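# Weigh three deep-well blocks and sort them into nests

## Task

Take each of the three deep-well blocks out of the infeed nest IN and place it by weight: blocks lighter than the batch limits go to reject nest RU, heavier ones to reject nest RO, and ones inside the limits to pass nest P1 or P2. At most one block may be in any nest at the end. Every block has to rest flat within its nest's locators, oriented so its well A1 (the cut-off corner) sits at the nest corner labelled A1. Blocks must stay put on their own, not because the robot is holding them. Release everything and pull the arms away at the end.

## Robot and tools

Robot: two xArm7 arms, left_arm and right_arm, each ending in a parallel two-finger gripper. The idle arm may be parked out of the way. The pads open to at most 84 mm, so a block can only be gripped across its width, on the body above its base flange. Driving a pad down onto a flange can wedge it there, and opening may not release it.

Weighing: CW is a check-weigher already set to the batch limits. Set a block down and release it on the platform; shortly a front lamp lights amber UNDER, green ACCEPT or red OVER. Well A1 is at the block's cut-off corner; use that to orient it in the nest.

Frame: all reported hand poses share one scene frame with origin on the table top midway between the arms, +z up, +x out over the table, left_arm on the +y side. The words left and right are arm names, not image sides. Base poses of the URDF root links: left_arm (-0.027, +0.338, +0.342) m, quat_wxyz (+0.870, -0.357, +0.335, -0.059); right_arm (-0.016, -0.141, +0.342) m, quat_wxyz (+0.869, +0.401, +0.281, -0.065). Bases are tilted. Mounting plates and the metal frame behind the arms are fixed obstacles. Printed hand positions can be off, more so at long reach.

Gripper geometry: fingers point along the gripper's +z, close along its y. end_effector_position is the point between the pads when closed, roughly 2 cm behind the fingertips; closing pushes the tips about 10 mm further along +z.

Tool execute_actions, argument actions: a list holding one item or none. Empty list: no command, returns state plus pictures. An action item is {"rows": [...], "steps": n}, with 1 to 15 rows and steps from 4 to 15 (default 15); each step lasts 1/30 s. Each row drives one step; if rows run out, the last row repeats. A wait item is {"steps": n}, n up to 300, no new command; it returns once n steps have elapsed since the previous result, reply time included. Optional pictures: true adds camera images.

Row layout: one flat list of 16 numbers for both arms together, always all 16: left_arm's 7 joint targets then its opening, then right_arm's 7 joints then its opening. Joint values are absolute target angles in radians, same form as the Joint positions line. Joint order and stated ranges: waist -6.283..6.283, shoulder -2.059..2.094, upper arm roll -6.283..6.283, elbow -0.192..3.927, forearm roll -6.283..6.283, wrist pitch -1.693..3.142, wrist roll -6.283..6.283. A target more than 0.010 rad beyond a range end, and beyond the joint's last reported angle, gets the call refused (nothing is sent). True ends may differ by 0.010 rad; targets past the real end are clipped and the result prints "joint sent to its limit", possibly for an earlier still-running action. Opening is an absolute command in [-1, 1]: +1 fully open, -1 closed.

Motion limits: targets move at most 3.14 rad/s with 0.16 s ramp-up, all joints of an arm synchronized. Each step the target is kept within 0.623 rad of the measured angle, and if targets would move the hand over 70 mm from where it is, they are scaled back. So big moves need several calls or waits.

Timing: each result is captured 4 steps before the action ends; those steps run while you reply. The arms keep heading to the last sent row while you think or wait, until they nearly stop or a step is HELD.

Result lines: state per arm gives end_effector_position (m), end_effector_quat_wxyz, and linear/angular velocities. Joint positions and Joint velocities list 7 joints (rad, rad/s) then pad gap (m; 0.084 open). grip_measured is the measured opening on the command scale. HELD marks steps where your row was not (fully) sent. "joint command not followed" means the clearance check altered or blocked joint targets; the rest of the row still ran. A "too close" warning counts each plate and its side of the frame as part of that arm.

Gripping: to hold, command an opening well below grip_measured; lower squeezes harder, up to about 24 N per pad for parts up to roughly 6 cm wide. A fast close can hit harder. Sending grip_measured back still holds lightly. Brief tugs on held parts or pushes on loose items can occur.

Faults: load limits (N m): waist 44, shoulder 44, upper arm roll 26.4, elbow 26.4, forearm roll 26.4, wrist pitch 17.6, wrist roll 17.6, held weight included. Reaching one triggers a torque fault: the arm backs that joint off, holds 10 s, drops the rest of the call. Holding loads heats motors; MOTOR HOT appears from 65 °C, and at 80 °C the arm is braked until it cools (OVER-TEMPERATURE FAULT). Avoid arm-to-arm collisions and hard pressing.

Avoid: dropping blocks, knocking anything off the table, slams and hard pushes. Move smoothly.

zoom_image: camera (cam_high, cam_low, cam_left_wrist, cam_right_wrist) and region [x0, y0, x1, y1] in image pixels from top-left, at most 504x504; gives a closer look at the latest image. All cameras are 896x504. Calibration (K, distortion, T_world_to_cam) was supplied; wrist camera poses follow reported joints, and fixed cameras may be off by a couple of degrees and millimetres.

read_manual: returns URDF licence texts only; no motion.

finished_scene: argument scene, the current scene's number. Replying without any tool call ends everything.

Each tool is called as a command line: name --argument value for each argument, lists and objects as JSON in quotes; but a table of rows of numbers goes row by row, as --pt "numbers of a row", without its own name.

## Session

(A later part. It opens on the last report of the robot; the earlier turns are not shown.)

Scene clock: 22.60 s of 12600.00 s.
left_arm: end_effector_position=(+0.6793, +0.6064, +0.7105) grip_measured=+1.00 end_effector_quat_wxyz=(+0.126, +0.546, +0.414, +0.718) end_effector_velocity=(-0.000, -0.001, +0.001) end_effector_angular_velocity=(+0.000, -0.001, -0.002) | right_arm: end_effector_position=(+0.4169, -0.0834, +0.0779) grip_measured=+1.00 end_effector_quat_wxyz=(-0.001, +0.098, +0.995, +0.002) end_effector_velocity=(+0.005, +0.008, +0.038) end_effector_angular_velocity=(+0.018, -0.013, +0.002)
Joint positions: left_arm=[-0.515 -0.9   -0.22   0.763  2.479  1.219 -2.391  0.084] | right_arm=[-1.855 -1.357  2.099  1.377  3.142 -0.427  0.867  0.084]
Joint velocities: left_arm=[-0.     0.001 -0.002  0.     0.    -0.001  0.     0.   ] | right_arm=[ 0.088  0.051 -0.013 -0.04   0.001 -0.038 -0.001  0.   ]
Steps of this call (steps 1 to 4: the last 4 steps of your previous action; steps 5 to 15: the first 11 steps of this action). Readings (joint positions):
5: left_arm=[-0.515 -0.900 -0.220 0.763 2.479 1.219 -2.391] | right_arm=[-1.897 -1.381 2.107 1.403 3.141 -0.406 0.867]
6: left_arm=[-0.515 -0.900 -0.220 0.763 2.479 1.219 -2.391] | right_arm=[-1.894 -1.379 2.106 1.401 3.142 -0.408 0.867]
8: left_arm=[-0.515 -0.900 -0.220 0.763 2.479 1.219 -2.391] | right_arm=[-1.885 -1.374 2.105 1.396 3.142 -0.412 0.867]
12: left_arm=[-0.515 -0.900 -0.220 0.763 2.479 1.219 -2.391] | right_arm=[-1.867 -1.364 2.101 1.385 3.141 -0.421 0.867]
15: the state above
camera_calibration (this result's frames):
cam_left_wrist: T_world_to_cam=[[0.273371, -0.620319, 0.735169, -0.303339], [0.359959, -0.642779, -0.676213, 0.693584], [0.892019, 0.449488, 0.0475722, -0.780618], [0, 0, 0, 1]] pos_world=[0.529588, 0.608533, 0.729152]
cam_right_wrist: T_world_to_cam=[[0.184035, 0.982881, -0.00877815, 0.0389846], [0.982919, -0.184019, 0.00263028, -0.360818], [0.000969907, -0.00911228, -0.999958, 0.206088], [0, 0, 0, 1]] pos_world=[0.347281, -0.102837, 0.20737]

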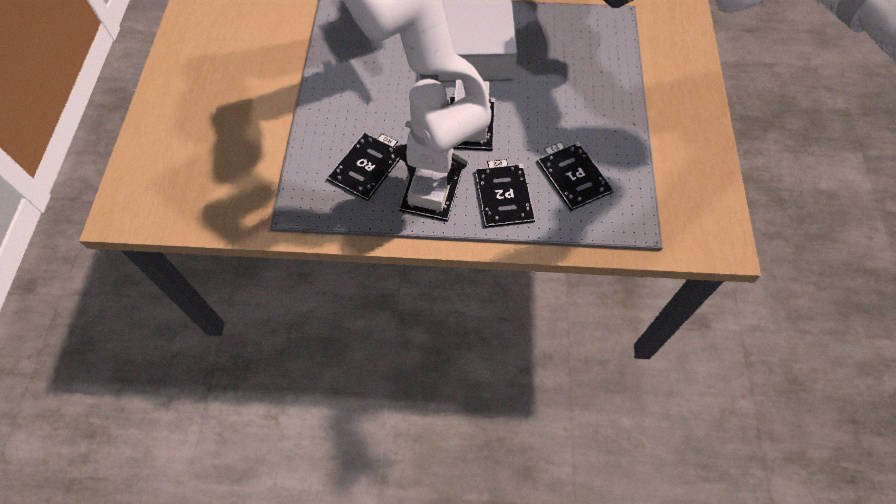

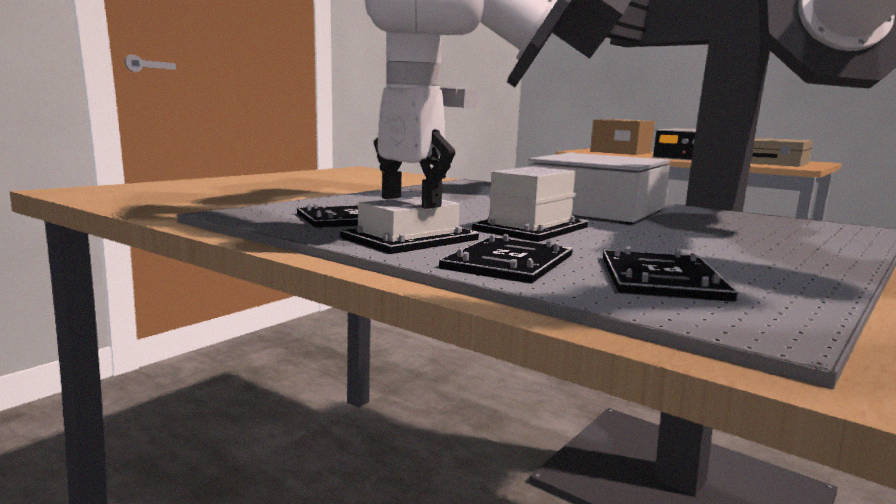

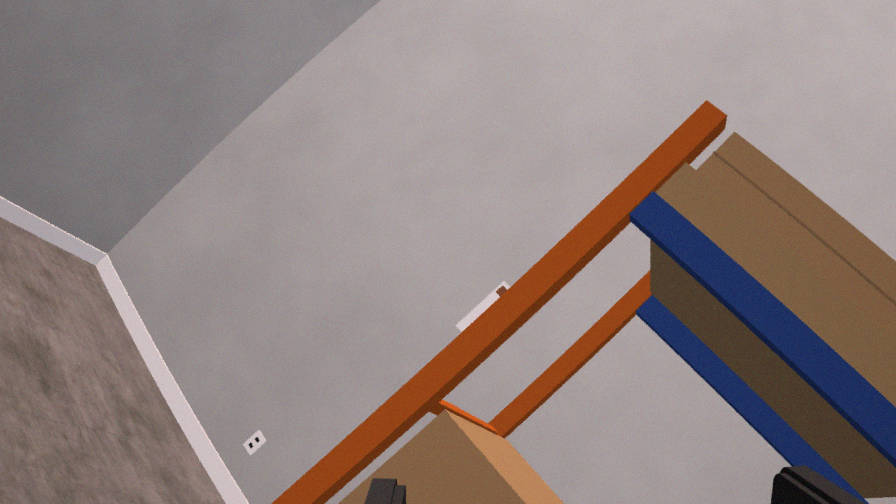

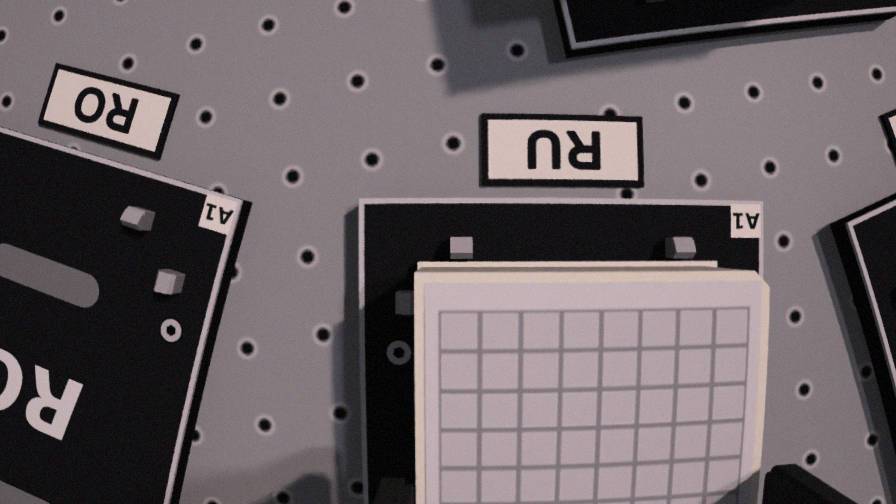

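execute_actions --actions '[{"rows":[[-0.515,-0.9,-0.22,0.763,2.479,1.219,-2.391,1,-1.8,-1.327,2.084,1.35,3.1416,-0.461,0.867,1],[-0.515,-0.9,-0.22,0.763,2.479,1.219,-2.391,1,-1.8,-1.327,2.084,1.35,3.1416,-0.461,0.867,1],[-0.515,-0.9,-0.22,0.763,2.479,1.219,-2.391,1,-1.8,-1.327,2.084,1.35,3.1416,-0.461,0.867,1],[-0.515,-0.9,-0.22,0.763,2.479,1.219,-2.391,1,-1.6655,-1.2572,2.0446,1.2963,3.1416,-0.5554,0.867,1]],"steps":13}]'

execute_actions --actions '[{"rows":[[-0.515,-0.9,-0.22,0.763,2.479,1.219,-2.391,1,-1.31,-1.435,2.4345,1.062,3.1416,-0.491,1.271,1]],"steps":15}]'

execute_actions --actions '[{"rows":[[-0.515,-0.9,-0.22,0.763,2.479,1.219,-2.391,1,-1.31,-1.435,2.4345,1.062,3.1416,-0.491,1.271,1],[-0.515,-0.9,-0.22,0.763,2.479,1.219,-2.391,1,-1.31,-1.435,2.4345,1.062,3.1416,-0.491,1.271,1],[-0.515,-0.9,-0.22,0.763,2.479,1.219,-2.391,1,-1.31,-1.435,2.4345,1.062,3.1416,-0.491,1.271,1],[-0.515,-0.9,-0.22,0.763,2.479,1.219,-2.391,1,-1.4054,-1.5483,2.4416,1.103,3.1416,-0.3839,1.271,1]],"steps":15}]'

execute_actions --actions '[{"steps":12}]' --pictures true

Scene clock: 23.33 s of 12600.00 s.
left_arm: end_effector_position=(+0.6793, +0.6064, +0.7105) grip_measured=+1.00 end_effector_quat_wxyz=(+0.126, +0.546, +0.414, +0.718) end_effector_velocity=(-0.000, +0.001, +0.000) end_effector_angular_velocity=(-0.001, -0.000, +0.002) | right_arm: end_effector_position=(+0.4233, -0.0812, +0.1589) grip_measured=+1.00 end_effector_quat_wxyz=(+0.004, +0.099, +0.995, +0.005) end_effector_velocity=(+0.051, +0.072, +0.199) end_effector_angular_velocity=(+0.170, -0.149, +0.026)
Joint positions: left_arm=[-0.515 -0.9   -0.22   0.763  2.479  1.219 -2.391  0.084] | right_arm=[-1.671 -1.259  2.047  1.306  3.141 -0.547  0.867  0.084]
Joint velocities: left_arm=[ 0.    -0.002  0.     0.    -0.     0.001  0.     0.   ] | right_arm=[ 0.416  0.215 -0.08  -0.013  0.002 -0.215  0.    -0.   ]
Steps of this call (steps 1 to 4: the last 4 steps of your previous action; steps 5 to 13: the robot went on to your last target; steps 14 to 22: the first 9 steps of this action). Readings (joint positions):
14: left_arm=[-0.515 -0.900 -0.220 0.763 2.479 1.219 -2.391] | right_arm=[-1.851 -1.355 2.098 1.375 3.142 -0.429 0.867]
15: left_arm=[-0.515 -0.900 -0.220 0.763 2.479 1.219 -2.391] | right_arm=[-1.844 -1.351 2.096 1.369 3.142 -0.435 0.867]
17: left_arm=[-0.515 -0.900 -0.220 0.763 2.479 1.219 -2.391] | right_arm=[-1.812 -1.334 2.087 1.353 3.142 -0.455 0.867]
21: left_arm=[-0.515 -0.900 -0.220 0.763 2.479 1.219 -2.391] | right_arm=[-1.691 -1.270 2.052 1.308 3.141 -0.536 0.867]
22: the state above

Scene clock: 23.83 s of 12600.00 s.
left_arm: end_effector_position=(+0.6793, +0.6064, +0.7105) grip_measured=+1.00 end_effector_quat_wxyz=(+0.126, +0.546, +0.414, +0.718) end_effector_velocity=(+0.000, +0.000, +0.000) end_effector_angular_velocity=(-0.000, -0.000, -0.000) | right_arm: end_effector_position=(+0.2701, -0.0010, +0.1813) grip_measured=+1.00 end_effector_quat_wxyz=(-0.006, +0.034, +0.999, +0.011) end_effector_velocity=(-0.541, +0.112, +0.036) end_effector_angular_velocity=(-0.101, -0.046, +0.483)
Joint positions: left_arm=[-0.515 -0.9   -0.22   0.763  2.479  1.219 -2.391  0.084] | right_arm=[-1.414 -1.385  2.323  1.131  3.142 -0.509  1.154  0.084]
Joint velocities: left_arm=[ 0.    -0.     0.     0.001 -0.    -0.001  0.     0.   ] | right_arm=[ 0.914 -0.445  0.997 -0.584  0.004  0.154  1.008  0.   ]
Steps of this call (steps 1 to 4: the last 4 steps of your previous action; steps 5 to 15: the first 11 steps of this action). Readings (joint positions):
5: left_arm=[-0.515 -0.900 -0.220 0.763 2.479 1.219 -2.391] | right_arm=[-1.666 -1.258 2.045 1.294 3.142 -0.554 0.868]
6: left_arm=[-0.515 -0.900 -0.220 0.763 2.479 1.219 -2.391] | right_arm=[-1.660 -1.262 2.050 1.289 3.141 -0.551 0.879]
8: left_arm=[-0.515 -0.900 -0.220 0.763 2.479 1.219 -2.391] | right_arm=[-1.614 -1.285 2.097 1.255 3.140 -0.542 0.936]
12: left_arm=[-0.515 -0.900 -0.220 0.763 2.479 1.219 -2.391] | right_arm=[-1.502 -1.341 2.227 1.188 3.142 -0.524 1.056]
15: the state above

Scene clock: 24.33 s of 12600.00 s.
left_arm: end_effector_position=(+0.6793, +0.6064, +0.7105) grip_measured=+1.00 end_effector_quat_wxyz=(+0.126, +0.546, +0.414, +0.718) end_effector_velocity=(+0.000, +0.000, +0.000) end_effector_angular_velocity=(-0.001, -0.000, -0.001) | right_arm: end_effector_position=(+0.2105, -0.0034, +0.1245) grip_measured=+1.00 end_effector_quat_wxyz=(-0.002, +0.010, +1.000, -0.006) end_effector_velocity=(+0.011, +0.057, +0.015) end_effector_angular_velocity=(+0.130, -0.039, +0.014)
Joint positions: left_arm=[-0.515 -0.9   -0.22   0.763  2.479  1.219 -2.391  0.084] | right_arm=[-1.41  -1.552  2.44   1.097  3.141 -0.386  1.271  0.084]
Joint velocities: left_arm=[ 0.     0.     0.     0.002 -0.    -0.002  0.     0.   ] | right_arm=[0.024 0.015 0.014 0.07  0.001 0.039 0.002 0.   ]
Steps of this call (steps 1 to 4: the last 4 steps of your previous action; steps 5 to 15: the first 11 steps of this action). Readings (joint positions):
5: left_arm=[-0.515 -0.900 -0.220 0.763 2.479 1.219 -2.391] | right_arm=[-1.311 -1.436 2.438 1.063 3.143 -0.492 1.264]
6: left_arm=[-0.515 -0.900 -0.220 0.763 2.479 1.219 -2.391] | right_arm=[-1.310 -1.436 2.437 1.062 3.142 -0.492 1.268]
8: left_arm=[-0.515 -0.900 -0.220 0.763 2.479 1.219 -2.391] | right_arm=[-1.312 -1.435 2.430 1.062 3.141 -0.490 1.270]
12: left_arm=[-0.515 -0.900 -0.220 0.763 2.479 1.219 -2.391] | right_arm=[-1.389 -1.526 2.436 1.099 3.141 -0.404 1.271]
15: the state above

Scene clock: 24.73 s of 12600.00 s.
left_arm: end_effector_position=(+0.6793, +0.6064, +0.7105) grip_measured=+1.00 end_effector_quat_wxyz=(+0.126, +0.546, +0.414, +0.718) end_effector_velocity=(+0.000, -0.001, -0.001) end_effector_angular_velocity=(+0.001, +0.002, -0.002) | right_arm: end_effector_position=(+0.2117, +0.0021, +0.1271) grip_measured=+1.00 end_effector_quat_wxyz=(-0.000, +0.009, +1.000, +0.000) end_effector_velocity=(-0.000, -0.000, -0.001) end_effector_angular_velocity=(-0.001, -0.000, -0.001)
Joint positions: left_arm=[-0.515 -0.9   -0.22   0.763  2.479  1.219 -2.391  0.084] | right_arm=[-1.405 -1.548  2.441  1.103  3.142 -0.384  1.271  0.084]
Joint velocities: left_arm=[-0.     0.001  0.001 -0.001 -0.    -0.     0.     0.   ] | right_arm=[-0.    -0.002 -0.     0.     0.002  0.001 -0.    -0.   ]
Kept back: nothing.
Steps of this call (steps 1 to 4: the last 4 steps of your previous action; steps 5 to 12: the robot went on to your last target). Readings (joint positions):
1: left_arm=[-0.515 -0.900 -0.220 0.763 2.479 1.219 -2.391] | right_arm=[-1.408 -1.550 2.441 1.100 3.142 -0.385 1.271]
2: left_arm=[-0.515 -0.900 -0.220 0.763 2.479 1.219 -2.391] | right_arm=[-1.407 -1.549 2.441 1.102 3.142 -0.384 1.271]
4: left_arm=[-0.515 -0.900 -0.220 0.763 2.479 1.219 -2.391] | right_arm=[-1.405 -1.547 2.441 1.104 3.142 -0.384 1.271]
8: left_arm=[-0.515 -0.900 -0.220 0.763 2.479 1.219 -2.391] | right_arm=[-1.405 -1.547 2.441 1.103 3.142 -0.384 1.271]
12: the state above
camera_calibration (this result's frames):
cam_left_wrist: T_world_to_cam=[[0.273371, -0.620319, 0.735169, -0.303339], [0.359959, -0.642779, -0.676213, 0.693584], [0.892019, 0.449488, 0.0475721, -0.780618], [0, 0, 0, 1]] pos_world=[0.529588, 0.608533, 0.729152]
cam_right_wrist: T_world_to_cam=[[0.00731744, 0.999905, -0.0116839, 0.0308487], [0.999962, -0.00726044, 0.00491316, -0.147836], [0.00482787, -0.0117194, -0.99992, 0.255484], [0, 0, 0, 1]] pos_world=[0.146371, -0.028925, 0.25655]

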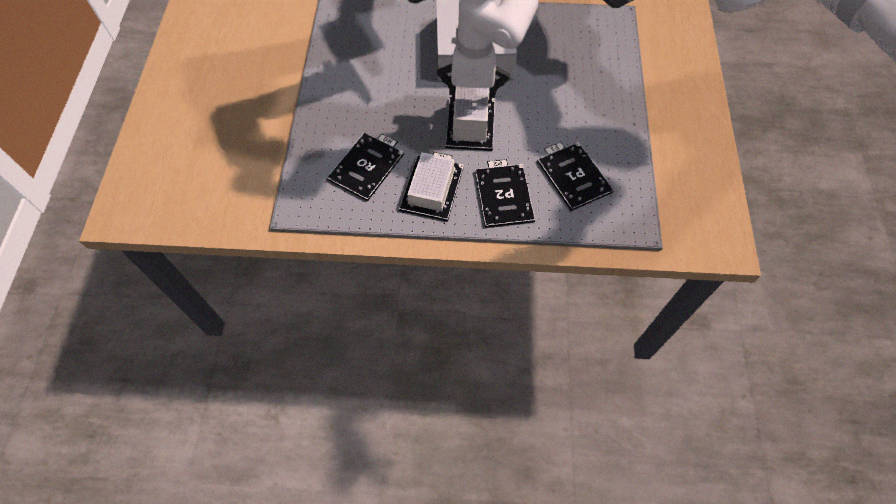

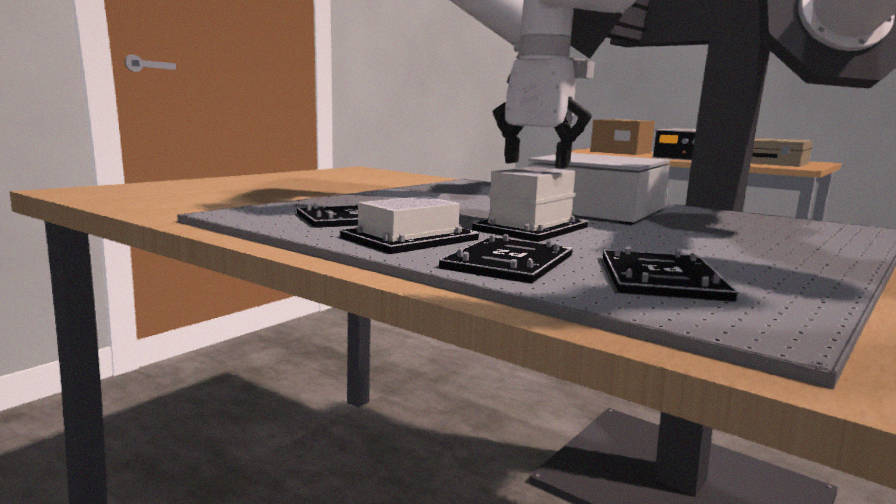

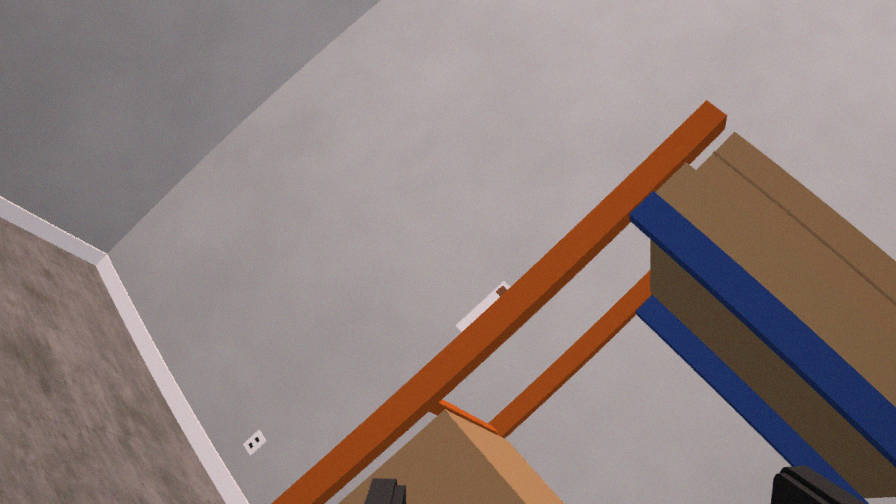

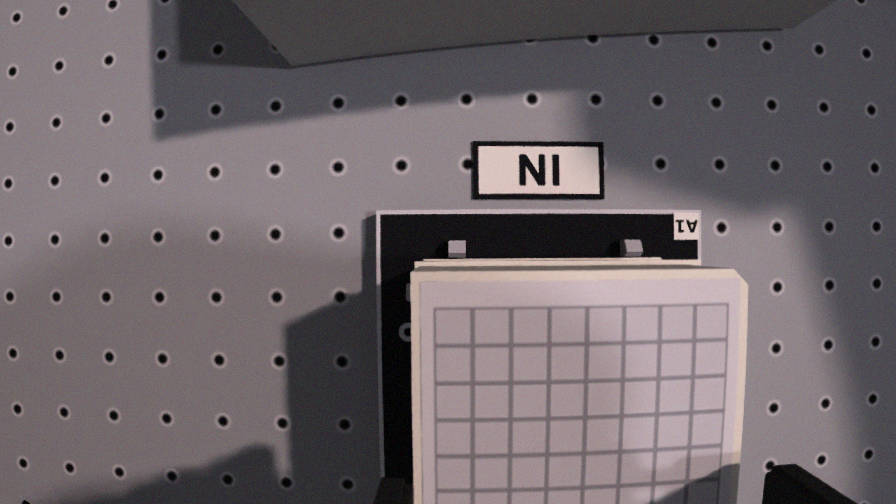

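execute_actions --actions '[{"rows":[[-0.515,-0.9,-0.22,0.763,2.479,1.219,-2.391,1,-1.4128,-1.557,2.4416,1.1022,3.1416,-0.3722,1.268,1]],"steps":15}]' --pictures true

Scene clock: 25.27 s of 12600.00 s.
left_arm: end_effector_position=(+0.6793, +0.6064, +0.7105) grip_measured=+1.00 end_effector_quat_wxyz=(+0.126, +0.546, +0.414, +0.718) end_effector_velocity=(+0.000, +0.000, -0.000) end_effector_angular_velocity=(-0.000, +0.000, +0.001) | right_arm: end_effector_position=(+0.2112, +0.0007, +0.1220) grip_measured=+1.00 end_effector_quat_wxyz=(-0.000, +0.008, +1.000, -0.000) end_effector_velocity=(-0.000, +0.000, +0.000) end_effector_angular_velocity=(+0.000, +0.001, -0.003)
Joint positions: left_arm=[-0.515 -0.9   -0.22   0.763  2.479  1.219 -2.391  0.084] | right_arm=[-1.413 -1.557  2.442  1.102  3.142 -0.372  1.268  0.084]
Joint velocities: left_arm=[-0.     0.001  0.001  0.001  0.     0.001 -0.     0.   ] | right_arm=[-0.001  0.001 -0.     0.     0.001 -0.     0.001 -0.   ]
Steps of this call (steps 1 to 5: the robot went on to your last target; steps 6 to 16: the first 11 steps of this action). Readings (joint positions):
6: left_arm=[-0.515 -0.900 -0.220 0.763 2.479 1.219 -2.391] | right_arm=[-1.406 -1.549 2.442 1.103 3.142 -0.383 1.271]
7: left_arm=[-0.515 -0.900 -0.220 0.763 2.479 1.219 -2.391] | right_arm=[-1.407 -1.551 2.442 1.103 3.142 -0.380 1.270]
9: left_arm=[-0.515 -0.900 -0.220 0.763 2.479 1.219 -2.391] | right_arm=[-1.412 -1.556 2.442 1.102 3.142 -0.374 1.269]
13: left_arm=[-0.515 -0.900 -0.220 0.763 2.479 1.219 -2.391] | right_arm=[-1.413 -1.557 2.442 1.102 3.142 -0.372 1.268]
16: the state above
camera_calibration (this result's frames):
cam_left_wrist: T_world_to_cam=[[0.273371, -0.620319, 0.735169, -0.303339], [0.359959, -0.642779, -0.676213, 0.693584], [0.892019, 0.449488, 0.047572, -0.780618], [0, 0, 0, 1]] pos_world=[0.529588, 0.608533, 0.729152]
cam_right_wrist: T_world_to_cam=[[0.00434323, 0.999916, -0.0122458, 0.032976], [0.999979, -0.00428489, 0.00478604, -0.147338], [0.00473316, -0.0122663, -0.999914, 0.250348], [0, 0, 0, 1]] pos_world=[0.146007, -0.0305337, 0.251436]

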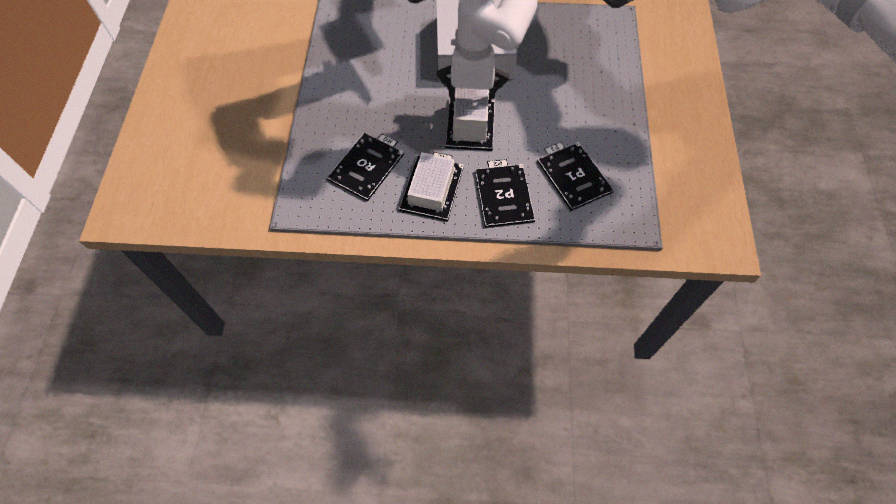

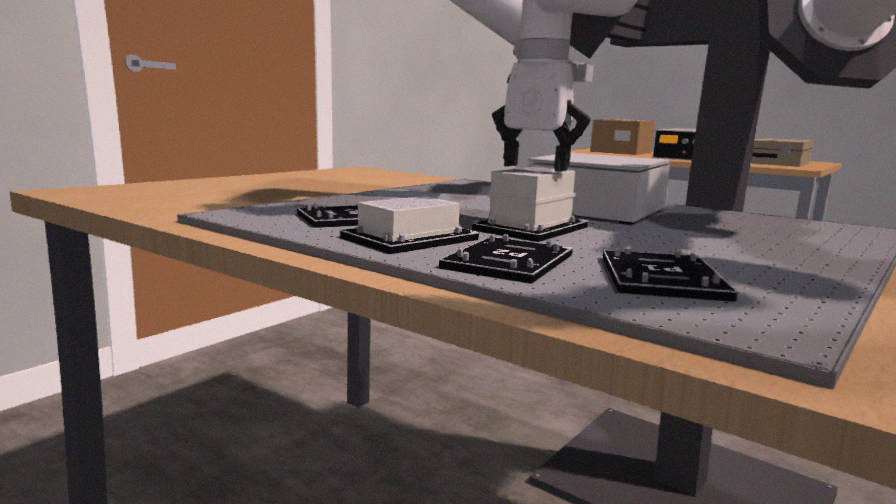

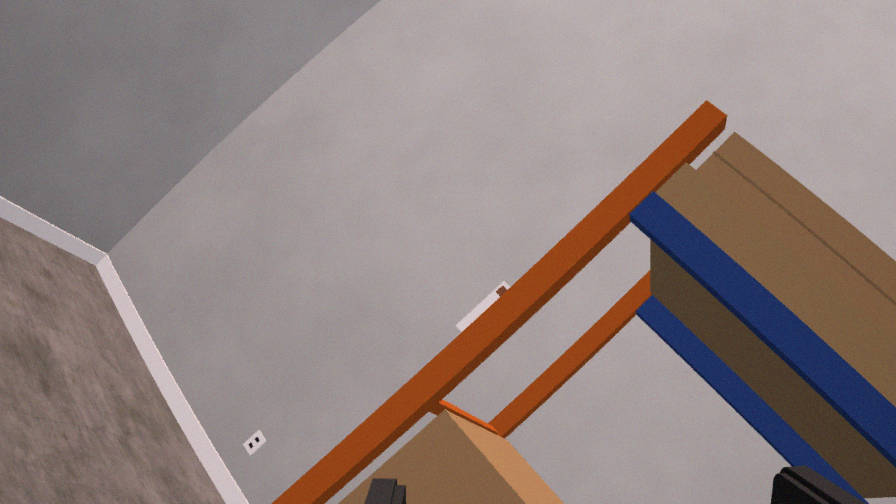

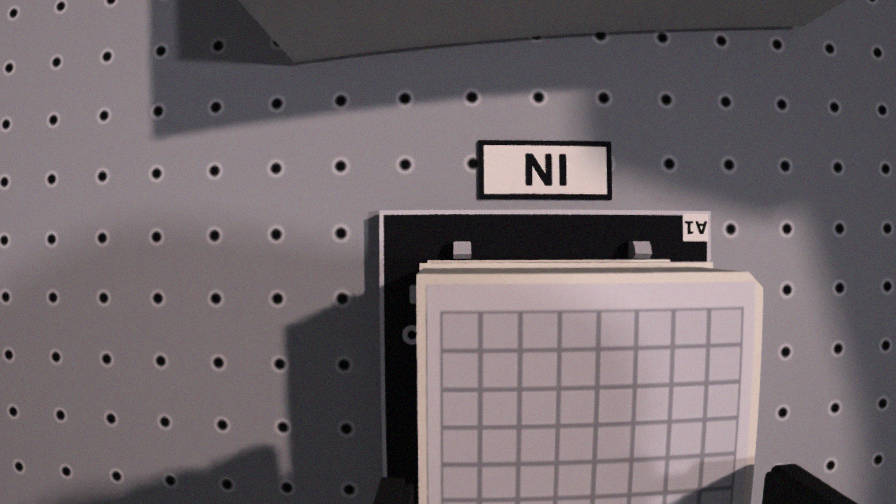

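execute_actions --actions '[{"rows":[[-0.515,-0.9,-0.22,0.763,2.479,1.219,-2.391,1,-1.42,-1.5657,2.4415,1.1066,3.1416,-0.3655,1.264,1],[-0.515,-0.9,-0.22,0.763,2.479,1.219,-2.391,1,-1.42,-1.5657,2.4415,1.1066,3.1416,-0.3655,1.264,1],[-0.515,-0.9,-0.22,0.763,2.479,1.219,-2.391,1,-1.4274,-1.5744,2.4414,1.111,3.1416,-0.3588,1.264,1],[-0.515,-0.9,-0.22,0.763,2.479,1.219,-2.391,1,-1.4274,-1.5744,2.4414,1.111,3.1416,-0.3588,1.264,1],[-0.515,-0.9,-0.22,0.763,2.479,1.219,-2.391,1,-1.4353,-1.5838,2.4413,1.116,3.1416,-0.3514,1.264,1],[-0.515,-0.9,-0.22,0.763,2.479,1.219,-2.391,1,-1.4353,-1.5838,2.4413,1.116,3.1416,-0.3514,1.264,1],[-0.515,-0.9,-0.22,0.763,2.479,1.219,-2.391,1,-1.4431,-1.5932,2.4411,1.1211,3.1416,-0.3441,1.264,1],[-0.515,-0.9,-0.22,0.763,2.479,1.219,-2.391,1,-1.4431,-1.5932,2.4411,1.1211,3.1416,-0.3441,1.264,1],[-0.515,-0.9,-0.22,0.763,2.479,1.219,-2.391,1,-1.451,-1.6026,2.441,1.1262,3.1416,-0.3367,1.264,1]],"steps":15}]'

execute_actions --actions '[{"rows":[[-0.515,-0.9,-0.22,0.763,2.479,1.219,-2.391,1,-1.451,-1.6026,2.441,1.1262,3.1416,-0.3367,1.264,0.3]],"steps":12}]' --pictures true

Scene clock: 26.07 s of 12600.00 s.
left_arm: end_effector_position=(+0.6793, +0.6064, +0.7105) grip_measured=+1.00 end_effector_quat_wxyz=(+0.126, +0.546, +0.414, +0.718) end_effector_velocity=(+0.000, -0.000, +0.000) end_effector_angular_velocity=(+0.000, -0.000, +0.001) | right_arm: end_effector_position=(+0.2113, +0.0003, +0.1026) grip_measured=+1.00 end_effector_quat_wxyz=(-0.000, +0.006, +1.000, -0.001) end_effector_velocity=(-0.005, -0.006, -0.047) end_effector_angular_velocity=(-0.011, +0.008, +0.003)
Joint positions: left_arm=[-0.515 -0.9   -0.22   0.763  2.479  1.219 -2.391  0.084] | right_arm=[-1.448 -1.599  2.441  1.124  3.142 -0.34   1.264  0.084]
Joint velocities: left_arm=[ 0.     0.001 -0.001  0.001  0.     0.001  0.     0.   ] | right_arm=[-0.085 -0.099  0.002  0.042  0.     0.075 -0.001  0.   ]
Steps of this call (steps 1 to 4: the last 4 steps of your previous action; steps 5 to 13: the robot went on to your last target; steps 14 to 24: the first 11 steps of this action). Readings (joint positions):
14: left_arm=[-0.515 -0.900 -0.220 0.763 2.479 1.219 -2.391] | right_arm=[-1.413 -1.557 2.442 1.102 3.142 -0.372 1.268]
15: left_arm=[-0.515 -0.900 -0.220 0.763 2.479 1.219 -2.391] | right_arm=[-1.415 -1.560 2.442 1.104 3.142 -0.370 1.266]
17: left_arm=[-0.515 -0.900 -0.220 0.763 2.479 1.219 -2.391] | right_arm=[-1.421 -1.567 2.441 1.108 3.142 -0.364 1.265]
21: left_arm=[-0.515 -0.900 -0.220 0.763 2.479 1.219 -2.391] | right_arm=[-1.437 -1.585 2.441 1.117 3.142 -0.350 1.264]
24: the state above

Scene clock: 26.47 s of 12600.00 s.
left_arm: end_effector_position=(+0.6793, +0.6064, +0.7105) grip_measured=+1.00 end_effector_quat_wxyz=(+0.126, +0.546, +0.414, +0.718) end_effector_velocity=(+0.000, +0.001, -0.001) end_effector_angular_velocity=(-0.000, +0.001, +0.001) | right_arm: end_effector_position=(+0.2114, +0.0007, +0.1009) grip_measured=+0.96 end_effector_quat_wxyz=(-0.000, +0.006, +1.000, -0.000) end_effector_velocity=(-0.001, +0.000, +0.000) end_effector_angular_velocity=(+0.000, +0.000, +0.003)
Joint positions: left_arm=[-0.515 -0.9   -0.22   0.763  2.479  1.219 -2.391  0.084] | right_arm=[-1.451 -1.602  2.441  1.126  3.142 -0.337  1.264  0.083]
Joint velocities: left_arm=[ 0.    -0.     0.002  0.     0.    -0.    -0.     0.   ] | right_arm=[ 0.001 -0.001  0.001  0.     0.001  0.    -0.002  0.   ]
Steps of this call (steps 1 to 4: the last 4 steps of your previous action; steps 5 to 12: the first 8 steps of this action). Readings (joint positions):
5: left_arm=[-0.515 -0.900 -0.220 0.763 2.479 1.219 -2.391] | right_arm=[-1.451 -1.602 2.441 1.126 3.142 -0.337 1.264]
6: left_arm=[-0.515 -0.900 -0.220 0.763 2.479 1.219 -2.391] | right_arm=[-1.451 -1.602 2.441 1.126 3.142 -0.337 1.264]
8: left_arm=[-0.515 -0.900 -0.220 0.763 2.479 1.219 -2.391] | right_arm=[-1.451 -1.602 2.441 1.126 3.142 -0.337 1.264]
12: the state above
camera_calibration (this result's frames):
cam_left_wrist: T_world_to_cam=[[0.273371, -0.620319, 0.735169, -0.303339], [0.359959, -0.64278, -0.676213, 0.693584], [0.892019, 0.449488, 0.047572, -0.780618], [0, 0, 0, 1]] pos_world=[0.529588, 0.608533, 0.729152]
cam_right_wrist: T_world_to_cam=[[0.000359325, 0.999925, -0.01222, 0.0335384], [0.999987, -0.000297167, 0.00508803, -0.14739], [0.00508402, -0.0122217, -0.999912, 0.22922], [0, 0, 0, 1]] pos_world=[0.146211, -0.0307782, 0.23036]

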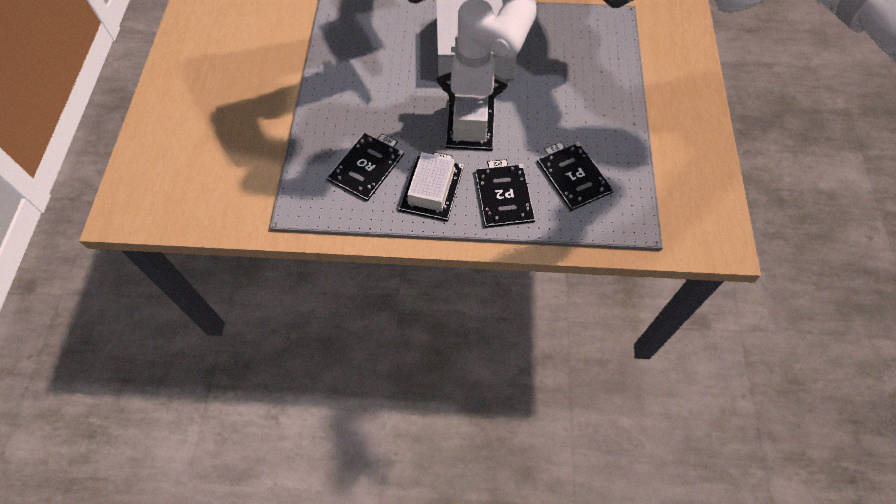

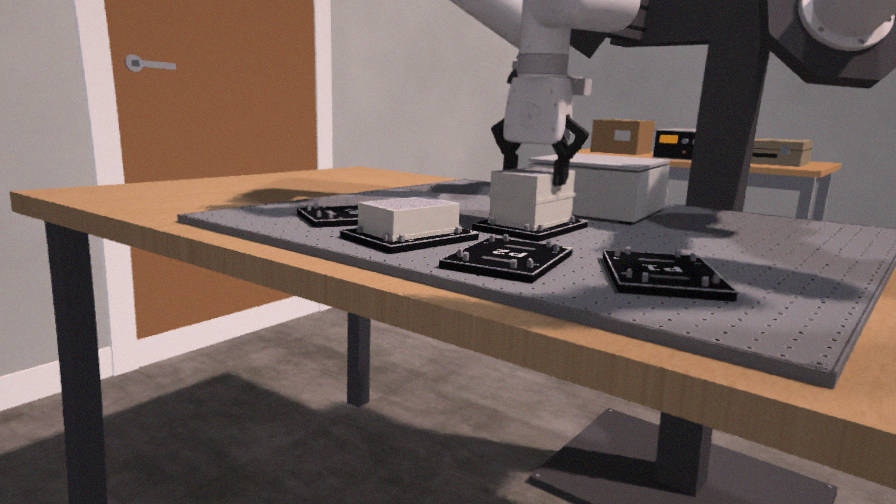

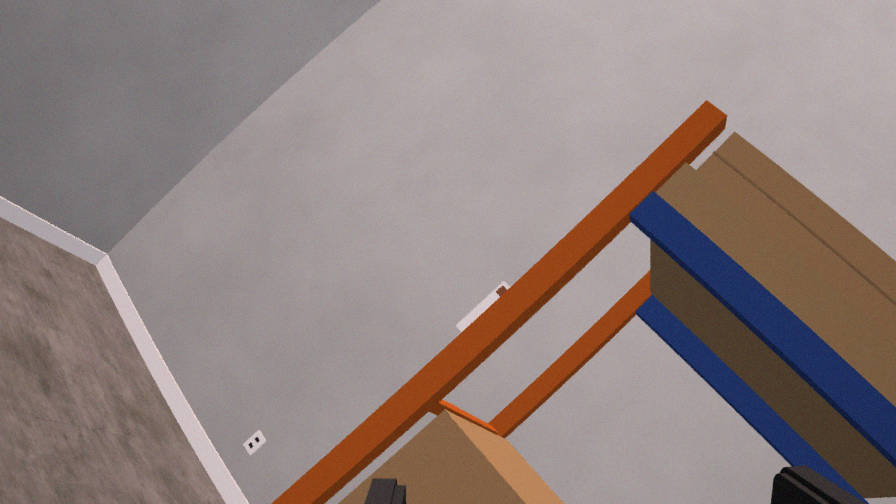

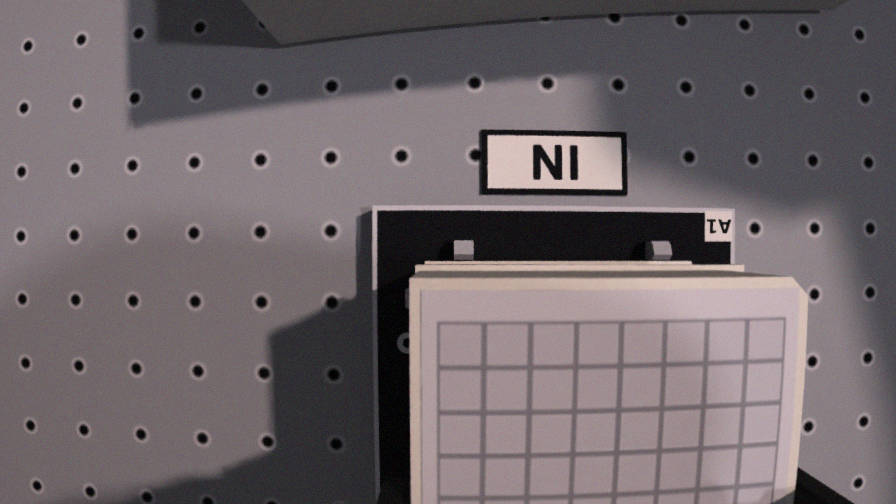

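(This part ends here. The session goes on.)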